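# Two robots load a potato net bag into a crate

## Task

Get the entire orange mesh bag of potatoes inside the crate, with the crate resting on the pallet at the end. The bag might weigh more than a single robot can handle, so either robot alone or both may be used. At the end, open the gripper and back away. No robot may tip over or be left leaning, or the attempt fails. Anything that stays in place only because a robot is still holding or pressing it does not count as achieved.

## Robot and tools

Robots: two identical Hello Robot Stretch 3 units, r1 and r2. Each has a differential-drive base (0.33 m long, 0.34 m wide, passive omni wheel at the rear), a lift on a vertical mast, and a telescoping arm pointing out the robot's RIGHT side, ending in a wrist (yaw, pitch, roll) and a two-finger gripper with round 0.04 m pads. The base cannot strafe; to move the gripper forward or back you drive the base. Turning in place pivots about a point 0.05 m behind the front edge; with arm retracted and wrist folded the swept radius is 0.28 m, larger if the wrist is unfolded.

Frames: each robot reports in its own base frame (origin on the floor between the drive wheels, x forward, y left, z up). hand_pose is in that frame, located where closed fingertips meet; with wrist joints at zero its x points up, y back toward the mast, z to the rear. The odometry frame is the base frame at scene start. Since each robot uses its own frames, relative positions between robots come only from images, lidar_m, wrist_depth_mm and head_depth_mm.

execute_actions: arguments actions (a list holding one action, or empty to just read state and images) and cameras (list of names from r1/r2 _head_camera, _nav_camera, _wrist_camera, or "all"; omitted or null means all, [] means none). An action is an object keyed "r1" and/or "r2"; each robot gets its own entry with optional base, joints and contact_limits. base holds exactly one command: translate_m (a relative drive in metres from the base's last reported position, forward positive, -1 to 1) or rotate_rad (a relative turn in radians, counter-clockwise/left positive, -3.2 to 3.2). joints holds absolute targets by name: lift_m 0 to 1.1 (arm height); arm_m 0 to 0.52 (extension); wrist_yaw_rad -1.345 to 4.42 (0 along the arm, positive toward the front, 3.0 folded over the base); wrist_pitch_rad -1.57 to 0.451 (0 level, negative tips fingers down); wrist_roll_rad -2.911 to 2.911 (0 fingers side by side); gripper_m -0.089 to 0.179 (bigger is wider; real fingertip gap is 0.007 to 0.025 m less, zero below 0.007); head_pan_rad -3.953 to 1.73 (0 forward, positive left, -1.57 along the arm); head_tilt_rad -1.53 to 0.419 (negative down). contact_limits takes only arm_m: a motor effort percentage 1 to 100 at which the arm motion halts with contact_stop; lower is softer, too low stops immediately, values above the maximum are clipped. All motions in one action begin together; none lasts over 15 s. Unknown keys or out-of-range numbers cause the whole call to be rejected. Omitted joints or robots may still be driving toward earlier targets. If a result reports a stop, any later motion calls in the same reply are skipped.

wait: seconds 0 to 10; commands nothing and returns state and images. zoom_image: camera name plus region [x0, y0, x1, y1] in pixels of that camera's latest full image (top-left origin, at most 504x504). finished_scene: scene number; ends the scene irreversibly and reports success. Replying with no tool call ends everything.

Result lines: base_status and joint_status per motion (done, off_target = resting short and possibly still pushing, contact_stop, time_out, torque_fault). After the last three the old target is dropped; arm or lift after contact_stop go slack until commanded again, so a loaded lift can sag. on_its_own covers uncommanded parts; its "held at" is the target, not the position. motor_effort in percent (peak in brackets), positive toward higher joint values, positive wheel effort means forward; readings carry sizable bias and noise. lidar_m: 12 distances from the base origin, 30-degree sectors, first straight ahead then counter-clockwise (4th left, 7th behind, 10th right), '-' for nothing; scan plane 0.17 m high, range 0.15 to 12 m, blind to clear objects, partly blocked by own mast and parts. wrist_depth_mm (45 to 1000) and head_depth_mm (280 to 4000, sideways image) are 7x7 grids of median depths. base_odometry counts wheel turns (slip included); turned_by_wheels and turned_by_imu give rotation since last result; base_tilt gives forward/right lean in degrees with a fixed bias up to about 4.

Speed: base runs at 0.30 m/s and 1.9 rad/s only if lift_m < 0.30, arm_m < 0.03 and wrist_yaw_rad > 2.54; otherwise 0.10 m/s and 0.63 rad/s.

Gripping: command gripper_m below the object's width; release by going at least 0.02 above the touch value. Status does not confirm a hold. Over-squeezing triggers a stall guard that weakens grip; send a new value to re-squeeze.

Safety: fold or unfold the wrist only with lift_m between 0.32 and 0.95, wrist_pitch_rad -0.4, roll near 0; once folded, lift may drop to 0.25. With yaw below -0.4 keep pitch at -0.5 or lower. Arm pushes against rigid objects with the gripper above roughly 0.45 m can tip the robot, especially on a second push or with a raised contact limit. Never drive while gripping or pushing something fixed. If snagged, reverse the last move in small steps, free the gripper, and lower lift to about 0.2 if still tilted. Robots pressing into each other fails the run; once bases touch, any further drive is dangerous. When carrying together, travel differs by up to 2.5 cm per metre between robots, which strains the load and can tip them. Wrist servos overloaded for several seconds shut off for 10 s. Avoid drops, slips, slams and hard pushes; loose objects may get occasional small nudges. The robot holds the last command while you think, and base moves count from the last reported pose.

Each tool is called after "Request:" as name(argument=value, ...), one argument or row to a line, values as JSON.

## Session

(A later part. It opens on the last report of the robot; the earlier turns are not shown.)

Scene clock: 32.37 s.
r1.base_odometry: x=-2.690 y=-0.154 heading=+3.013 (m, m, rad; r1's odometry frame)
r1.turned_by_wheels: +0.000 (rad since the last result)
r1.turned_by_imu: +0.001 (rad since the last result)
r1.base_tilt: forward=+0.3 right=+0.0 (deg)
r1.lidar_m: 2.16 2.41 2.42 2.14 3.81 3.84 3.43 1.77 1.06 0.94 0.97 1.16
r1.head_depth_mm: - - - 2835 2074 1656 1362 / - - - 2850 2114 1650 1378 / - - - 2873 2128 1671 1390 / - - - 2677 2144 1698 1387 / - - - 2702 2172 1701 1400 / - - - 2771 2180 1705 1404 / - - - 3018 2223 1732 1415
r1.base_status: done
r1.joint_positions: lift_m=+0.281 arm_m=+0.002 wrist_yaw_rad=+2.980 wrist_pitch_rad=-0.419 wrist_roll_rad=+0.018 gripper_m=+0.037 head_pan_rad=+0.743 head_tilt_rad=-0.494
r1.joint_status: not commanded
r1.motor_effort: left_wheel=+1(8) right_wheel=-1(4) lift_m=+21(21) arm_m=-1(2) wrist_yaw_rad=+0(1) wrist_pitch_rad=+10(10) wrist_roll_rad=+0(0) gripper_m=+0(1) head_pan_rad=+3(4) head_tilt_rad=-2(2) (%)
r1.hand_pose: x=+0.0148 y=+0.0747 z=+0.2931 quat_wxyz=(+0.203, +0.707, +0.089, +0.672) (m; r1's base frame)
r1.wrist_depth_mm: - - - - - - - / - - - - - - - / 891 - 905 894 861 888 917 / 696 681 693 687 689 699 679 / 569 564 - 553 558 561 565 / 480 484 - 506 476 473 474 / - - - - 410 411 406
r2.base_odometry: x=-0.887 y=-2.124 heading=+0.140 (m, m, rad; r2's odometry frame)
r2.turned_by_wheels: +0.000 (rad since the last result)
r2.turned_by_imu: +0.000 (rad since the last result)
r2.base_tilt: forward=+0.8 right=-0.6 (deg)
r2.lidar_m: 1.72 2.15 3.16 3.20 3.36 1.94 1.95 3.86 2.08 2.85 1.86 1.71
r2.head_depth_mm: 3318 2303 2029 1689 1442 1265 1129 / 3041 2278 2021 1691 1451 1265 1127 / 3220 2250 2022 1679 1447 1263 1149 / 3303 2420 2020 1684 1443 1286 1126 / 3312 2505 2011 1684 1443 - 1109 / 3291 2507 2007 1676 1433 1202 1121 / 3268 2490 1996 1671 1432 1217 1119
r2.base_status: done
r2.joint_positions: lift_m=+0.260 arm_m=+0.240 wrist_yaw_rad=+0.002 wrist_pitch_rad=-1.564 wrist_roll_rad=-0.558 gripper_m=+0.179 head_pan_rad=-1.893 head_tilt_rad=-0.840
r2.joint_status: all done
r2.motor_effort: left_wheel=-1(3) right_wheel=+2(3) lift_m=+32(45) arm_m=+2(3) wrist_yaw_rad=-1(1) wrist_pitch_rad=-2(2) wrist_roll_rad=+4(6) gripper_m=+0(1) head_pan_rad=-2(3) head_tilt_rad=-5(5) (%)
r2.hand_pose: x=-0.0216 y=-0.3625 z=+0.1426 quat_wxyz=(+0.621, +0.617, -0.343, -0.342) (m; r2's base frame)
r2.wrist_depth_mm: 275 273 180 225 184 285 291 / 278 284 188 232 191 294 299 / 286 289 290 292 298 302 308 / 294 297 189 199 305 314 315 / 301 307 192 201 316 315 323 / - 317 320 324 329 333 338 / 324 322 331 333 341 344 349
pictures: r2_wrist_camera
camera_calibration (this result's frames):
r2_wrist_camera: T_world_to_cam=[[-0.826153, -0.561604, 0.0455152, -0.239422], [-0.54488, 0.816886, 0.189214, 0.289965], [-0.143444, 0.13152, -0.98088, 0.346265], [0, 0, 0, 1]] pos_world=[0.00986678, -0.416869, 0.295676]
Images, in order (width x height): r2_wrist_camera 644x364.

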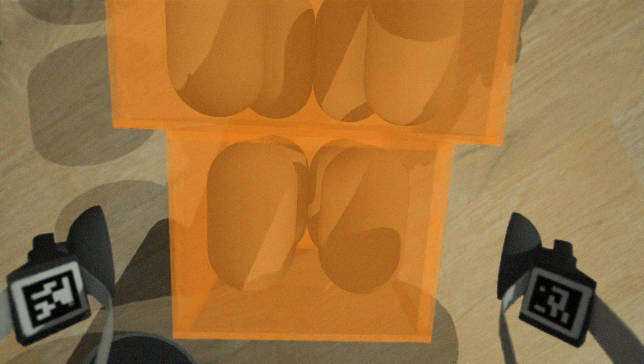

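Request:
execute_actions(
  actions=[
    {"r1":{"base":{"rotate_rad":-2.51},"joints":{"head_pan_rad":-2.9}},"r2":{"joints":{"lift_m":0.203}}},
  ],
  cameras=["r1_head_camera"],
)

Request:
execute_actions(
  actions=[
    {"r1":{"joints":{"lift_m":0.38}},"r2":{"joints":{"gripper_m":0.09,"head_pan_rad":-1.2,"head_tilt_rad":-1.2}}},
  ],
  cameras=[],
)

Request:
execute_actions(
  actions=[
    {"r1":{"joints":{"wrist_yaw_rad":0,"gripper_m":0.179}},"r2":{"base":{"translate_m":-0.1},"joints":{"lift_m":0.23,"wrist_roll_rad":-0.8}}},
  ],
  cameras=["r2_head_camera","r2_wrist_camera"],
)

Scene clock: 35.83 s.
r1.base_odometry: x=-2.690 y=-0.154 heading=+0.504 (m, m, rad; r1's odometry frame)
r1.turned_by_wheels: -2.510 (rad since the last result)
r1.turned_by_imu: -2.517 (rad since the last result)
r1.base_tilt: forward=+0.4 right=+0.1 (deg)
r1.lidar_m: 1.50 1.01 0.94 0.98 1.27 2.90 2.41 2.47 2.08 2.00 3.66 3.43
r1.head_depth_mm: - - - 2840 2074 1667 1359 / - - - 2693 2091 1660 1370 / - - - 2637 2136 1684 1380 / - - - 2750 2130 1685 1387 / - - - 2807 2156 1708 1393 / - - - 3005 2196 1718 1406 / 3917 - - 3059 2209 1724 1417
r1.base_status: done
r1.joint_positions: lift_m=+0.281 arm_m=+0.002 wrist_yaw_rad=+2.980 wrist_pitch_rad=-0.419 wrist_roll_rad=+0.018 gripper_m=+0.037 head_pan_rad=-2.893 head_tilt_rad=-0.494
r1.joint_status: all done
r1.motor_effort: left_wheel=+1(8) right_wheel=-2(7) lift_m=+21(21) arm_m=-2(2) wrist_yaw_rad=+0(1) wrist_pitch_rad=+10(10) wrist_roll_rad=+0(0) gripper_m=+0(0) head_pan_rad=-3(36) head_tilt_rad=-2(3) (%)
r1.hand_pose: x=+0.0148 y=+0.0746 z=+0.2931 quat_wxyz=(+0.203, +0.707, +0.089, +0.672) (m; r1's base frame)
r1.wrist_depth_mm: - - - 926 848 794 744 / - - - - 936 856 789 / 874 - 894 880 868 877 840 / 691 662 678 687 688 682 691 / 564 565 - 567 560 554 547 / 469 495 - 501 471 468 469 / - - - - 406 412 406
r2.base_odometry: x=-0.887 y=-2.124 heading=+0.140 (m, m, rad; r2's odometry frame)
r2.turned_by_wheels: +0.000 (rad since the last result)
r2.turned_by_imu: +0.001 (rad since the last result)
r2.base_tilt: forward=+1.0 right=-0.7 (deg)
r2.lidar_m: 1.72 2.15 3.16 3.19 3.35 2.10 2.09 3.84 2.09 2.85 1.86 1.71
r2.head_depth_mm: 3364 2289 2022 1690 1446 1269 1128 / 3022 2267 2022 1684 1446 1270 1126 / 3212 2253 2017 1685 1446 1261 1144 / 3314 2412 2030 1675 1442 1282 1123 / 3291 2513 2018 1687 1444 1152 1110 / 3275 2501 2006 1677 1444 1212 1122 / 3283 2476 1992 1672 1434 1210 1120
r2.base_status: not commanded
r2.joint_positions: lift_m=+0.203 arm_m=+0.240 wrist_yaw_rad=+0.002 wrist_pitch_rad=-1.565 wrist_roll_rad=-0.558 gripper_m=+0.179 head_pan_rad=-1.893 head_tilt_rad=-0.840
r2.joint_status: all done
r2.motor_effort: left_wheel=-1(1) right_wheel=+2(2) lift_m=+31(32) arm_m=+2(2) wrist_yaw_rad=-1(1) wrist_pitch_rad=-2(2) wrist_roll_rad=+3(3) gripper_m=+1(0) head_pan_rad=-2(2) head_tilt_rad=-5(5) (%)
r2.hand_pose: x=-0.0216 y=-0.3622 z=+0.0856 quat_wxyz=(+0.620, +0.617, -0.343, -0.342) (m; r2's base frame)
r2.wrist_depth_mm: 219 124 136 173 136 130 234 / 225 136 143 179 140 140 241 / 233 235 234 238 242 244 247 / 238 240 134 191 140 254 254 / 244 245 131 147 134 259 260 / - 255 136 150 138 268 273 / 261 262 142 266 153 277 282
pictures: r1_head_camera (sideways: a quarter turn clockwise sets it upright)
camera_calibration (this result's frames):
r1_head_camera: T_world_to_cam=[[0.441752, 0.0960413, -0.891982, 1.17016], [0.288959, -0.9565, 0.0401182, -0.0507056], [-0.849328, -0.275469, -0.450288, 0.555223], [0, 0, 0, 1]] pos_world=[-0.0307017, -0.00793697, 1.29581]
Images, in order (width x height): r1_head_camera 896x504.

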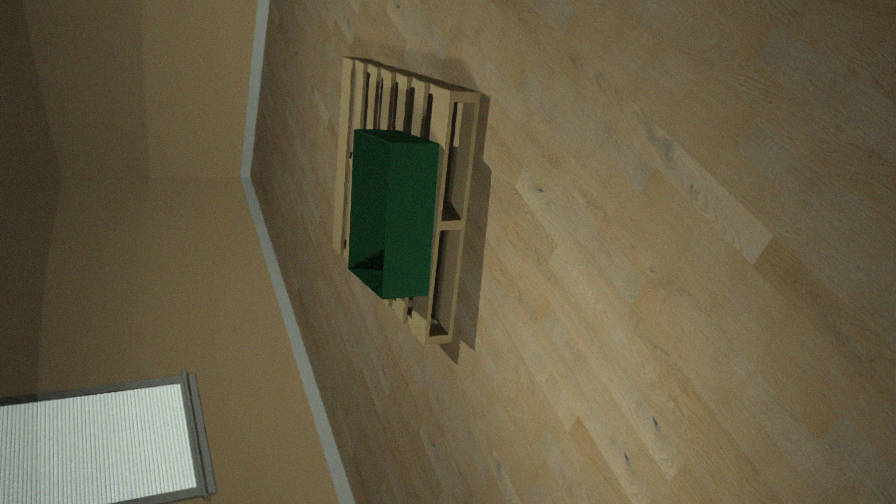

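Scene clock: 37.57 s.
r1.base_odometry: x=-2.690 y=-0.154 heading=+0.504 (m, m, rad; r1's odometry frame)
r1.turned_by_wheels: +0.000 (rad since the last result)
r1.turned_by_imu: +0.000 (rad since the last result)
r1.base_tilt: forward=+0.6 right=+0.1 (deg)
r1.lidar_m: 1.50 1.01 0.94 0.98 1.27 2.90 2.41 2.47 2.08 1.99 3.65 3.42
r1.head_depth_mm: - - - 2829 2093 1663 1369 / - - - 2683 2107 1663 1376 / - - - 2652 2122 1681 1375 / - - - 2737 2129 1692 1389 / - - - 2825 2173 1713 1390 / - - - 2967 2168 1712 1406 / 3997 - - 3026 2229 1719 1412
r1.base_status: not commanded
r1.joint_positions: lift_m=+0.379 arm_m=+0.002 wrist_yaw_rad=+2.980 wrist_pitch_rad=-0.418 wrist_roll_rad=+0.018 gripper_m=+0.037 head_pan_rad=-2.893 head_tilt_rad=-0.494
r1.joint_status: all done
r1.motor_effort: left_wheel=+1(2) right_wheel=-1(1) lift_m=+49(51) arm_m=-2(2) wrist_yaw_rad=+0(0) wrist_pitch_rad=+10(10) wrist_roll_rad=+0(0) gripper_m=+0(0) head_pan_rad=-3(3) head_tilt_rad=-3(2) (%)
r1.hand_pose: x=+0.0148 y=+0.0746 z=+0.3920 quat_wxyz=(+0.203, +0.707, +0.089, +0.672) (m; r1's base frame)
r1.wrist_depth_mm: - - - 908 857 796 748 / - - - - 920 849 791 / - - - - - 937 849 / 837 846 841 846 854 853 842 / 703 704 - 687 692 705 684 / 588 586 - 579 583 596 592 / 506 503 - 524 499 508 508
r2.base_odometry: x=-0.887 y=-2.124 heading=+0.140 (m, m, rad; r2's odometry frame)
r2.turned_by_wheels: +0.000 (rad since the last result)
r2.turned_by_imu: +0.000 (rad since the last result)
r2.base_tilt: forward=+0.7 right=-0.6 (deg)
r2.lidar_m: 1.72 2.16 3.16 3.21 3.34 2.10 2.08 3.88 2.09 2.84 1.85 1.71
r2.head_depth_mm: 1763 1592 1477 1366 1272 1195 1120 / 1747 1593 1474 1387 1259 1199 - / 1742 1590 1470 1316 1254 - - / 1733 1579 1427 1321 1271 - - / 1718 1582 1464 1358 1265 1184 1099 / 1732 1579 1448 1353 1256 1182 1110 / 1717 1573 1452 1347 1260 1183 1110
r2.base_status: not commanded
r2.joint_positions: lift_m=+0.203 arm_m=+0.240 wrist_yaw_rad=+0.002 wrist_pitch_rad=-1.569 wrist_roll_rad=-0.558 gripper_m=+0.093 head_pan_rad=-1.207 head_tilt_rad=-1.185
r2.joint_status: all done
r2.motor_effort: left_wheel=+0(1) right_wheel=+0(4) lift_m=+31(31) arm_m=+2(2) wrist_yaw_rad=+0(0) wrist_pitch_rad=+0(2) wrist_roll_rad=+4(4) gripper_m=-7(97) head_pan_rad=+3(30) head_tilt_rad=-7(31) (%)
r2.hand_pose: x=-0.0216 y=-0.3611 z=+0.0857 quat_wxyz=(+0.619, +0.618, -0.342, -0.343) (m; r2's base frame)
r2.wrist_depth_mm: 221 125 136 175 137 131 235 / 224 137 144 180 142 141 241 / 234 234 235 238 241 245 247 / 242 240 135 190 141 252 257 / 246 247 132 148 135 258 265 / - 256 136 151 140 - 274 / 265 264 146 269 273 280 282
pictures: none
No camera images: the call's "cameras" was empty. Leave "cameras" out to get every camera's image.

Scene clock: 40.07 s.
r1.base_odometry: x=-2.690 y=-0.154 heading=+0.504 (m, m, rad; r1's odometry frame)
r1.turned_by_wheels: +0.000 (rad since the last result)
r1.turned_by_imu: +0.001 (rad since the last result)
r1.base_tilt: forward=+0.4 right=+0.0 (deg)
r1.lidar_m: 1.50 1.01 0.94 0.98 1.27 2.90 2.41 2.47 1.90 1.90 3.67 3.44
r1.head_depth_mm: - - - 2819 2088 1660 1371 / - - - 2705 2112 1677 1378 / - - - 2644 2129 1679 1381 / - - - 2745 2165 1687 1382 / - - - 2799 2165 1708 1404 / - - - 3021 2178 1710 1402 / 3980 - - 3030 2190 1730 1415
r1.base_status: not commanded
r1.joint_positions: lift_m=+0.379 arm_m=+0.002 wrist_yaw_rad=+0.002 wrist_pitch_rad=-0.418 wrist_roll_rad=+0.018 gripper_m=+0.179 head_pan_rad=-2.893 head_tilt_rad=-0.494
r1.joint_status: all done
r1.motor_effort: left_wheel=+1(1) right_wheel=-2(1) lift_m=+50(49) arm_m=-2(2) wrist_yaw_rad=-2(2) wrist_pitch_rad=+10(10) wrist_roll_rad=+0(0) gripper_m=+0(91) head_pan_rad=-3(3) head_tilt_rad=-3(2) (%)
r1.hand_pose: x=-0.0211 y=-0.3711 z=+0.3920 quat_wxyz=(+0.686, +0.146, -0.697, -0.148) (m; r1's base frame)
r1.wrist_depth_mm: - - - - - - - / - - - - - - - / - - - - - - - / 870 856 850 842 847 834 839 / 711 691 695 699 696 715 687 / - 587 594 588 592 563 589 / 495 509 508 507 508 509 507
r2.base_odometry: x=-0.986 y=-2.138 heading=+0.140 (m, m, rad; r2's odometry frame)
r2.turned_by_wheels: +0.000 (rad since the last result)
r2.turned_by_imu: +0.001 (rad since the last result)
r2.base_tilt: forward=+0.8 right=-0.8 (deg)
r2.lidar_m: 1.82 2.28 3.20 3.24 3.24 1.99 1.99 3.73 2.04 2.99 1.96 1.80
r2.head_depth_mm: 1753 1594 1461 1368 1269 1191 1119 / 1748 1589 1460 1393 1261 1203 - / 1729 1583 1463 1370 1254 - - / 1736 1583 1465 1312 1277 - - / 1723 1575 1456 1349 1259 1182 1098 / 1733 1589 1454 1349 1262 1173 1109 / 1720 1567 1453 1344 1252 1181 1100
r2.base_status: done
r2.joint_positions: lift_m=+0.229 arm_m=+0.240 wrist_yaw_rad=+0.001 wrist_pitch_rad=-1.533 wrist_roll_rad=-0.802 gripper_m=+0.103 head_pan_rad=-1.207 head_tilt_rad=-1.185
r2.joint_status: all done
r2.on_its_own: gripper_m is held at +0.102, not at your +0.090, by its stall guard, which is not easing now
r2.motor_effort: left_wheel=+3(5) right_wheel=-13(17) lift_m=+64(64) arm_m=-1(2) wrist_yaw_rad=+0(3) wrist_pitch_rad=-10(13) wrist_roll_rad=+1(13) gripper_m=-20(23) head_pan_rad=+3(3) head_tilt_rad=-7(7) (%)
r2.hand_pose: x=-0.0215 y=-0.3705 z=+0.1110 quat_wxyz=(+0.668, +0.643, -0.270, -0.260) (m; r2's base frame)
r2.wrist_depth_mm: 240 136 149 190 146 262 265 / 245 146 154 189 152 269 274 / 252 256 257 212 269 275 279 / 259 264 138 196 148 283 289 / 264 268 135 149 138 289 294 / - 279 137 152 141 - 308 / - 287 145 293 299 309 313
pictures: r2_head_camera (sideways: a quarter turn clockwise sets it upright), r2_wrist_camera
camera_calibration (this result's frames):
r2_head_camera: T_world_to_cam=[[-0.349111, 0.871997, -0.343138, 0.471846], [0.930863, 0.364823, -0.0199608, 0.0215174], [0.107779, -0.326383, -0.939073, 1.18539], [0, 0, 0, 1]] pos_world=[0.0169371, -0.0324085, 1.2755]
r2_wrist_camera: T_world_to_cam=[[-0.666941, -0.741909, 0.0690034, -0.308444], [-0.724911, 0.667489, 0.170183, 0.24544], [-0.172319, 0.0634807, -0.982994, 0.29076], [0, 0, 0, 1]] pos_world=[0.0223125, -0.411124, 0.26533]
Images, in order (width x height): r2_head_camera 896x504, r2_wrist_camera 644x364.

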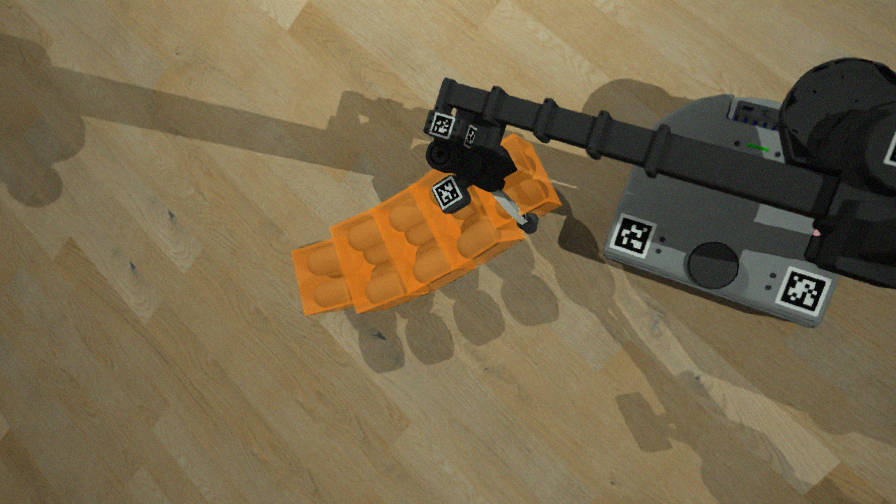

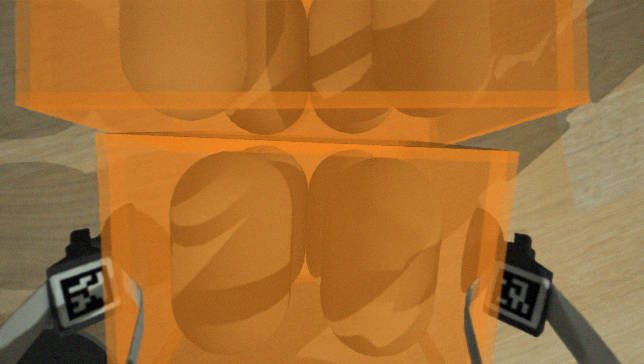

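Request:
execute_actions(
  actions=[
    {"r1":{"joints":{"wrist_pitch_rad":-1.55,"head_pan_rad":-2.3,"head_tilt_rad":-0.8}},"r2":{"base":{"translate_m":-0.12},"joints":{"arm_m":0.3,"wrist_roll_rad":-1.1}}},
  ],
  cameras=[],
)

Request:
execute_actions(
  actions=[
    {"r2":{"base":{"translate_m":-0.2},"joints":{"arm_m":0.36,"wrist_roll_rad":-1.36}}},
  ],
  cameras=["r2_head_camera"],
)

Request:
execute_actions(
  actions=[
    {"r2":{"base":{"translate_m":-0.97},"joints":{"wrist_roll_rad":-1.56}}},
  ],
  cameras=["r2_nav_camera","r1_nav_camera","r2_wrist_camera"],
)

Scene clock: 43.50 s.
r1.base_odometry: x=-2.690 y=-0.154 heading=+0.504 (m, m, rad; r1's odometry frame)
r1.turned_by_wheels: +0.000 (rad since the last result)
r1.turned_by_imu: +0.001 (rad since the last result)
r1.base_tilt: forward=+0.6 right=+0.1 (deg)
r1.lidar_m: 1.50 1.01 0.94 0.98 1.27 2.90 2.41 2.49 1.78 1.81 3.66 3.44
r1.head_depth_mm: 3794 2945 2250 1835 1554 1329 1171 / 3758 3007 2274 1852 1564 1334 1176 / 3728 3039 2311 1863 1582 1345 1183 / 3603 3047 2333 1875 1585 1357 1190 / 3529 3097 2298 1886 1593 1361 1196 / 3445 3214 2319 1919 1598 1370 1202 / 3377 3182 2042 1935 1604 1384 1213
r1.base_status: not commanded
r1.joint_positions: lift_m=+0.379 arm_m=+0.002 wrist_yaw_rad=+0.002 wrist_pitch_rad=-1.544 wrist_roll_rad=+0.018 gripper_m=+0.179 head_pan_rad=-2.307 head_tilt_rad=-0.789
r1.joint_status: all done
r1.motor_effort: left_wheel=+1(1) right_wheel=-2(1) lift_m=+49(49) arm_m=-2(2) wrist_yaw_rad=-1(1) wrist_pitch_rad=-3(13) wrist_roll_rad=+0(0) gripper_m=+0(1) head_pan_rad=+4(33) head_tilt_rad=-5(23) (%)
r1.hand_pose: x=-0.0217 y=-0.1295 z=+0.2614 quat_wxyz=(+0.502, +0.489, -0.510, -0.498) (m; r1's base frame)
r1.wrist_depth_mm: 367 375 378 380 383 391 395 / 380 384 388 395 395 396 406 / 396 393 400 404 409 416 414 / 394 407 407 - - - 430 / 413 417 414 - - - 436 / - 425 432 - - - 456 / 447 439 439 - - - 473
r2.base_odometry: x=-1.105 y=-2.155 heading=+0.141 (m, m, rad; r2's odometry frame)
r2.turned_by_wheels: +0.000 (rad since the last result)
r2.turned_by_imu: +0.001 (rad since the last result)
r2.base_tilt: forward=+0.8 right=-0.7 (deg)
r2.lidar_m: 1.93 2.42 3.25 3.29 3.12 1.87 1.99 3.61 1.99 3.18 2.08 1.91
r2.head_depth_mm: 1738 1597 1475 1364 1268 1193 1120 / 1728 1594 1466 - 1271 1200 - / 1742 1591 1467 1280 1273 - - / 1723 1582 1460 1315 1273 - - / 1720 1580 1455 1339 1260 1182 1103 / 1719 1582 1454 1346 1256 1175 1112 / 1710 1574 1451 1353 1253 1179 1105
r2.base_status: done
r2.joint_positions: lift_m=+0.229 arm_m=+0.300 wrist_yaw_rad=-0.001 wrist_pitch_rad=-1.547 wrist_roll_rad=-1.101 gripper_m=+0.103 head_pan_rad=-1.207 head_tilt_rad=-1.185
r2.joint_status: all done
r2.on_its_own: gripper_m is held at +0.102, not at your +0.090, by its stall guard, which is not easing now
r2.motor_effort: left_wheel=+4(5) right_wheel=-15(20) lift_m=+63(63) arm_m=+1(3) wrist_yaw_rad=+0(6) wrist_pitch_rad=-7(11) wrist_roll_rad=+0(13) gripper_m=-20(21) head_pan_rad=+3(3) head_tilt_rad=-7(8) (%)
r2.hand_pose: x=-0.0214 y=-0.4270 z=+0.1112 quat_wxyz=(+0.696, +0.679, -0.167, -0.163) (m; r2's base frame)
r2.wrist_depth_mm: 241 135 149 186 144 255 261 / 245 146 153 189 151 264 269 / 252 256 257 260 268 270 277 / 258 263 138 196 146 283 284 / 267 268 134 149 139 290 291 / - 278 138 152 141 - 305 / 287 287 146 298 300 310 315
pictures: none
No camera images: the call's "cameras" was empty. Leave "cameras" out to get every camera's image.

Scene clock: 46.67 s.
r1.base_odometry: x=-2.690 y=-0.154 heading=+0.504 (m, m, rad; r1's odometry frame)
r1.turned_by_wheels: +0.000 (rad since the last result)
r1.turned_by_imu: +0.001 (rad since the last result)
r1.base_tilt: forward=+0.5 right=+0.1 (deg)
r1.lidar_m: 1.50 1.01 0.94 0.98 1.27 2.89 2.41 2.48 1.58 3.84 3.64 3.42
r1.head_depth_mm: 3827 2949 2265 1822 1553 1335 1175 / 3830 2939 2298 1848 1557 1341 1178 / 3693 3014 2307 1867 1568 1365 1184 / 3585 3113 2342 1889 1588 1346 1190 / 3567 3127 2271 1915 1590 1367 1200 / 3459 3147 2227 1841 1605 1369 1205 / 3385 3142 1808 1843 1627 1379 1208
r1.base_status: not commanded
r1.joint_positions: lift_m=+0.379 arm_m=+0.002 wrist_yaw_rad=+0.002 wrist_pitch_rad=-1.544 wrist_roll_rad=+0.018 gripper_m=+0.179 head_pan_rad=-2.307 head_tilt_rad=-0.789
r1.joint_status: not commanded
r1.motor_effort: left_wheel=+2(1) right_wheel=-1(2) lift_m=+50(50) arm_m=-2(2) wrist_yaw_rad=-1(1) wrist_pitch_rad=-3(3) wrist_roll_rad=+0(0) gripper_m=+0(0) head_pan_rad=+3(4) head_tilt_rad=-5(4) (%)
r1.hand_pose: x=-0.0217 y=-0.1295 z=+0.2614 quat_wxyz=(+0.502, +0.489, -0.510, -0.498) (m; r1's base frame)
r1.wrist_depth_mm: 371 377 381 383 388 394 398 / 380 386 393 398 401 401 410 / 395 395 396 407 400 418 422 / 399 407 407 - - - 423 / 408 413 417 - - - 440 / - 429 431 - - - 448 / 441 442 447 - - - 467
r2.base_odometry: x=-1.303 y=-2.183 heading=+0.141 (m, m, rad; r2's odometry frame)
r2.turned_by_wheels: +0.000 (rad since the last result)
r2.turned_by_imu: +0.002 (rad since the last result)
r2.base_tilt: forward=+0.8 right=-0.7 (deg)
r2.lidar_m: 2.11 2.65 3.32 3.34 2.91 1.68 1.79 3.39 1.92 2.23 2.28 2.10
r2.head_depth_mm: 1740 1596 1462 1365 1270 1189 1118 / 1746 1593 1489 1338 1259 1201 - / 1731 1591 1458 1291 1275 - - / 1738 1581 1458 1314 1270 - - / 1723 1576 1454 1336 1258 1183 1100 / 1726 1576 1450 1349 1258 1181 1106 / 1722 1567 1464 1347 1252 1172 1109
r2.base_status: done
r2.joint_positions: lift_m=+0.229 arm_m=+0.360 wrist_yaw_rad=-0.002 wrist_pitch_rad=-1.555 wrist_roll_rad=-1.359 gripper_m=+0.103 head_pan_rad=-1.207 head_tilt_rad=-1.185
r2.joint_status: all done
r2.on_its_own: gripper_m is held at +0.102, not at your +0.090, by its stall guard, which is not easing now; right_wheel is at rest, and its effort (-19) is outside its rest range (-18 to +18)
r2.motor_effort: left_wheel=+5(7) right_wheel=-19(24) lift_m=+63(63) arm_m=+2(2) wrist_yaw_rad=+1(5) wrist_pitch_rad=-4(9) wrist_roll_rad=+0(12) gripper_m=-18(19) head_pan_rad=+3(2) head_tilt_rad=-8(7) (%)
r2.hand_pose: x=-0.0214 y=-0.4849 z=+0.1114 quat_wxyz=(+0.708, +0.698, -0.076, -0.075) (m; r2's base frame)
r2.wrist_depth_mm: 240 134 146 187 144 254 261 / 247 146 154 187 151 263 268 / 253 258 257 262 271 272 276 / 261 265 136 194 145 278 284 / 266 269 134 149 138 290 293 / - 281 138 152 142 - 306 / 289 291 148 296 302 311 318
pictures: r2_head_camera (sideways: a quarter turn clockwise sets it upright)
camera_calibration (this result's frames):
r2_head_camera: T_world_to_cam=[[-0.349166, 0.871978, -0.343131, 0.471836], [0.93084, 0.364881, -0.0199608, 0.0215174], [0.107797, -0.326369, -0.939076, 1.18539], [0, 0, 0, 1]] pos_world=[0.016939, -0.0324076, 1.2755]
Images, in order (width x height): r2_head_camera 896x504.

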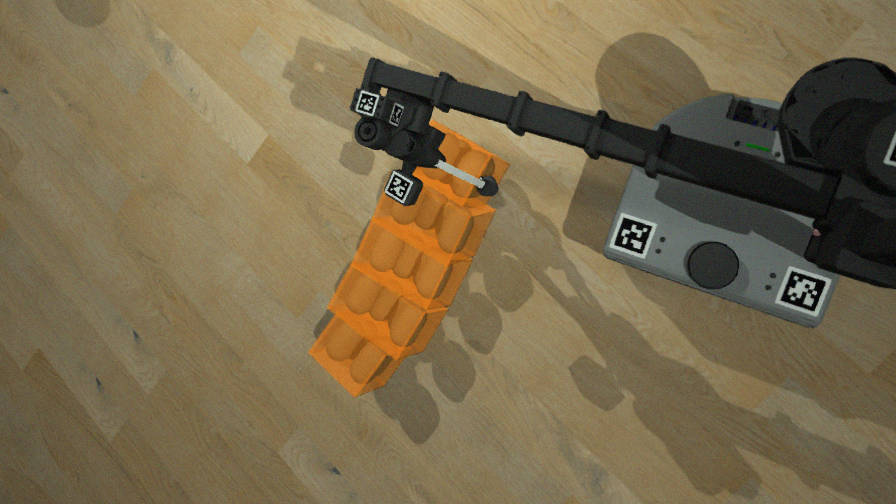

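Scene clock: 57.53 s.
r1.base_odometry: x=-2.690 y=-0.154 heading=+0.504 (m, m, rad; r1's odometry frame)
r1.turned_by_wheels: +0.000 (rad since the last result)
r1.turned_by_imu: +0.003 (rad since the last result)
r1.base_tilt: forward=+0.8 right=+0.1 (deg)
r1.lidar_m: 1.50 1.01 0.94 0.99 1.27 2.90 2.41 1.13 0.68 3.86 3.67 3.42
r1.head_depth_mm: 3778 2937 2249 1567 1539 1331 1171 / 3793 2979 2306 1700 1478 1284 1173 / 3698 3057 2315 1820 1008 1237 1184 / 3541 2920 2181 990 1041 1286 1193 / 606 2726 2275 1903 1591 1360 1196 / 3445 3173 2382 1910 1600 1376 1203 / 3396 3224 2408 1951 1621 1381 1207
r1.base_status: not commanded
r1.joint_positions: lift_m=+0.379 arm_m=+0.002 wrist_yaw_rad=+0.002 wrist_pitch_rad=-1.544 wrist_roll_rad=+0.018 gripper_m=+0.179 head_pan_rad=-2.307 head_tilt_rad=-0.789
r1.joint_status: not commanded
r1.motor_effort: left_wheel=+1(2) right_wheel=-1(2) lift_m=+49(49) arm_m=-2(2) wrist_yaw_rad=-1(1) wrist_pitch_rad=-3(3) wrist_roll_rad=+0(0) gripper_m=+0(0) head_pan_rad=+3(4) head_tilt_rad=-5(5) (%)
r1.hand_pose: x=-0.0217 y=-0.1295 z=+0.2614 quat_wxyz=(+0.502, +0.489, -0.510, -0.498) (m; r1's base frame)
r1.wrist_depth_mm: 373 379 379 385 387 393 392 / 384 383 383 392 394 400 405 / 392 394 392 406 408 413 415 / 406 408 412 - - - 434 / 412 418 415 - - - 440 / - 427 436 - - - 455 / 439 435 444 - - - 469
r2.base_odometry: x=-2.263 y=-2.320 heading=+0.142 (m, m, rad; r2's odometry frame)
r2.turned_by_wheels: +0.000 (rad since the last result)
r2.turned_by_imu: +0.006 (rad since the last result)
r2.base_tilt: forward=+0.8 right=-0.8 (deg)
r2.lidar_m: 3.04 3.79 3.69 2.93 1.91 0.81 1.79 2.24 4.67 1.83 3.26 2.99
r2.head_depth_mm: 1756 1595 1464 1368 1274 1191 1118 / 1742 1590 1484 1333 1261 1198 - / 1737 1595 1456 1299 1276 - - / 1735 1588 1464 1312 1272 - - / 1731 1587 1461 1321 1264 1183 1105 / 1711 1574 1457 1336 1259 1183 1106 / 1711 1572 1447 1343 1250 1173 1106
r2.base_status: done
r2.joint_positions: lift_m=+0.229 arm_m=+0.360 wrist_yaw_rad=-0.004 wrist_pitch_rad=-1.555 wrist_roll_rad=-1.554 gripper_m=+0.103 head_pan_rad=-1.207 head_tilt_rad=-1.185
r2.joint_status: all done
r2.on_its_own: gripper_m is held at +0.102, not at your +0.090, by its stall guard, which is not easing now
r2.motor_effort: left_wheel=+5(6) right_wheel=-18(29) lift_m=+63(63) arm_m=+2(2) wrist_yaw_rad=+3(5) wrist_pitch_rad=-4(8) wrist_roll_rad=-3(10) gripper_m=-19(19) head_pan_rad=+3(3) head_tilt_rad=-7(7) (%)
r2.hand_pose: x=-0.0213 y=-0.4848 z=+0.1114 quat_wxyz=(+0.712, +0.702, -0.007, -0.008) (m; r2's base frame)
r2.wrist_depth_mm: 238 134 142 185 145 254 258 / 246 246 153 186 149 261 265 / 252 255 254 262 267 272 276 / 261 265 135 192 144 281 285 / 269 271 134 150 138 289 293 / - 278 139 153 143 - 306 / 289 292 150 300 302 313 313
pictures: r1_nav_camera (sideways: a quarter turn counterclockwise sets it upright), r2_nav_camera (sideways: a quarter turn counterclockwise sets it upright), r2_wrist_camera
camera_calibration (this result's frames):
r1_nav_camera: T_world_to_cam=[[-0.495438, -0.510451, 0.702837, -0.8679], [-0.720681, 0.693252, -0.00452631, 0.0653447], [-0.484933, -0.508764, -0.711336, 0.889557], [0, 0, 0, 1]] pos_world=[0.0484777, -0.0357463, 1.24306]
r2_nav_camera: T_world_to_cam=[[0.275706, -0.866089, 0.416985, -0.499734], [-0.948492, -0.31554, -0.028252, 0.0915771], [0.156044, -0.387718, -0.908474, 1.146], [0, 0, 0, 1]] pos_world=[0.0458135, 0.0404058, 1.25208]
r2_wrist_camera: T_world_to_cam=[[0.0160855, -0.998286, 0.0562667, -0.501465], [-0.980828, -0.00482374, 0.194816, -0.0123104], [-0.194211, -0.0583217, -0.979225, 0.23851], [0, 0, 0, 1]] pos_world=[0.0423133, -0.486755, 0.264169]
Images, in order (width x height): r1_nav_camera 672x504, r2_nav_camera 672x504, r2_wrist_camera 644x364.

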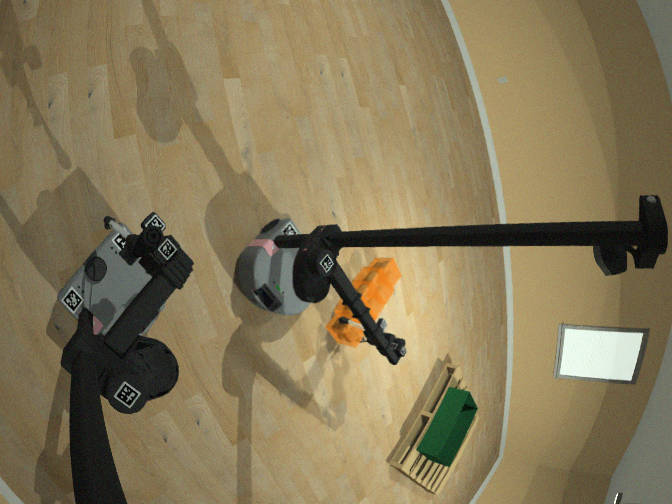

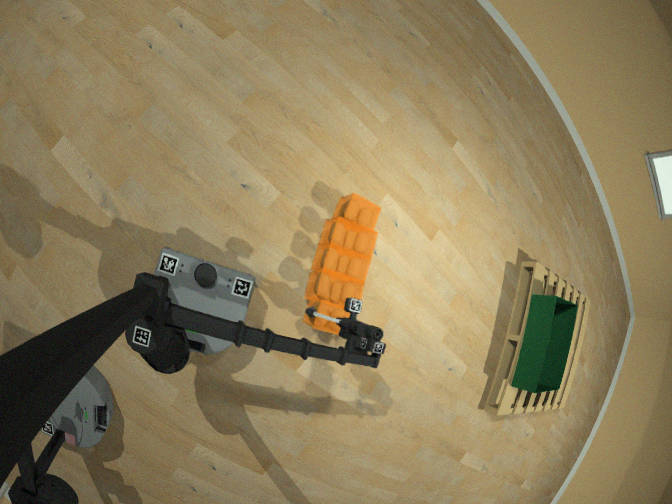

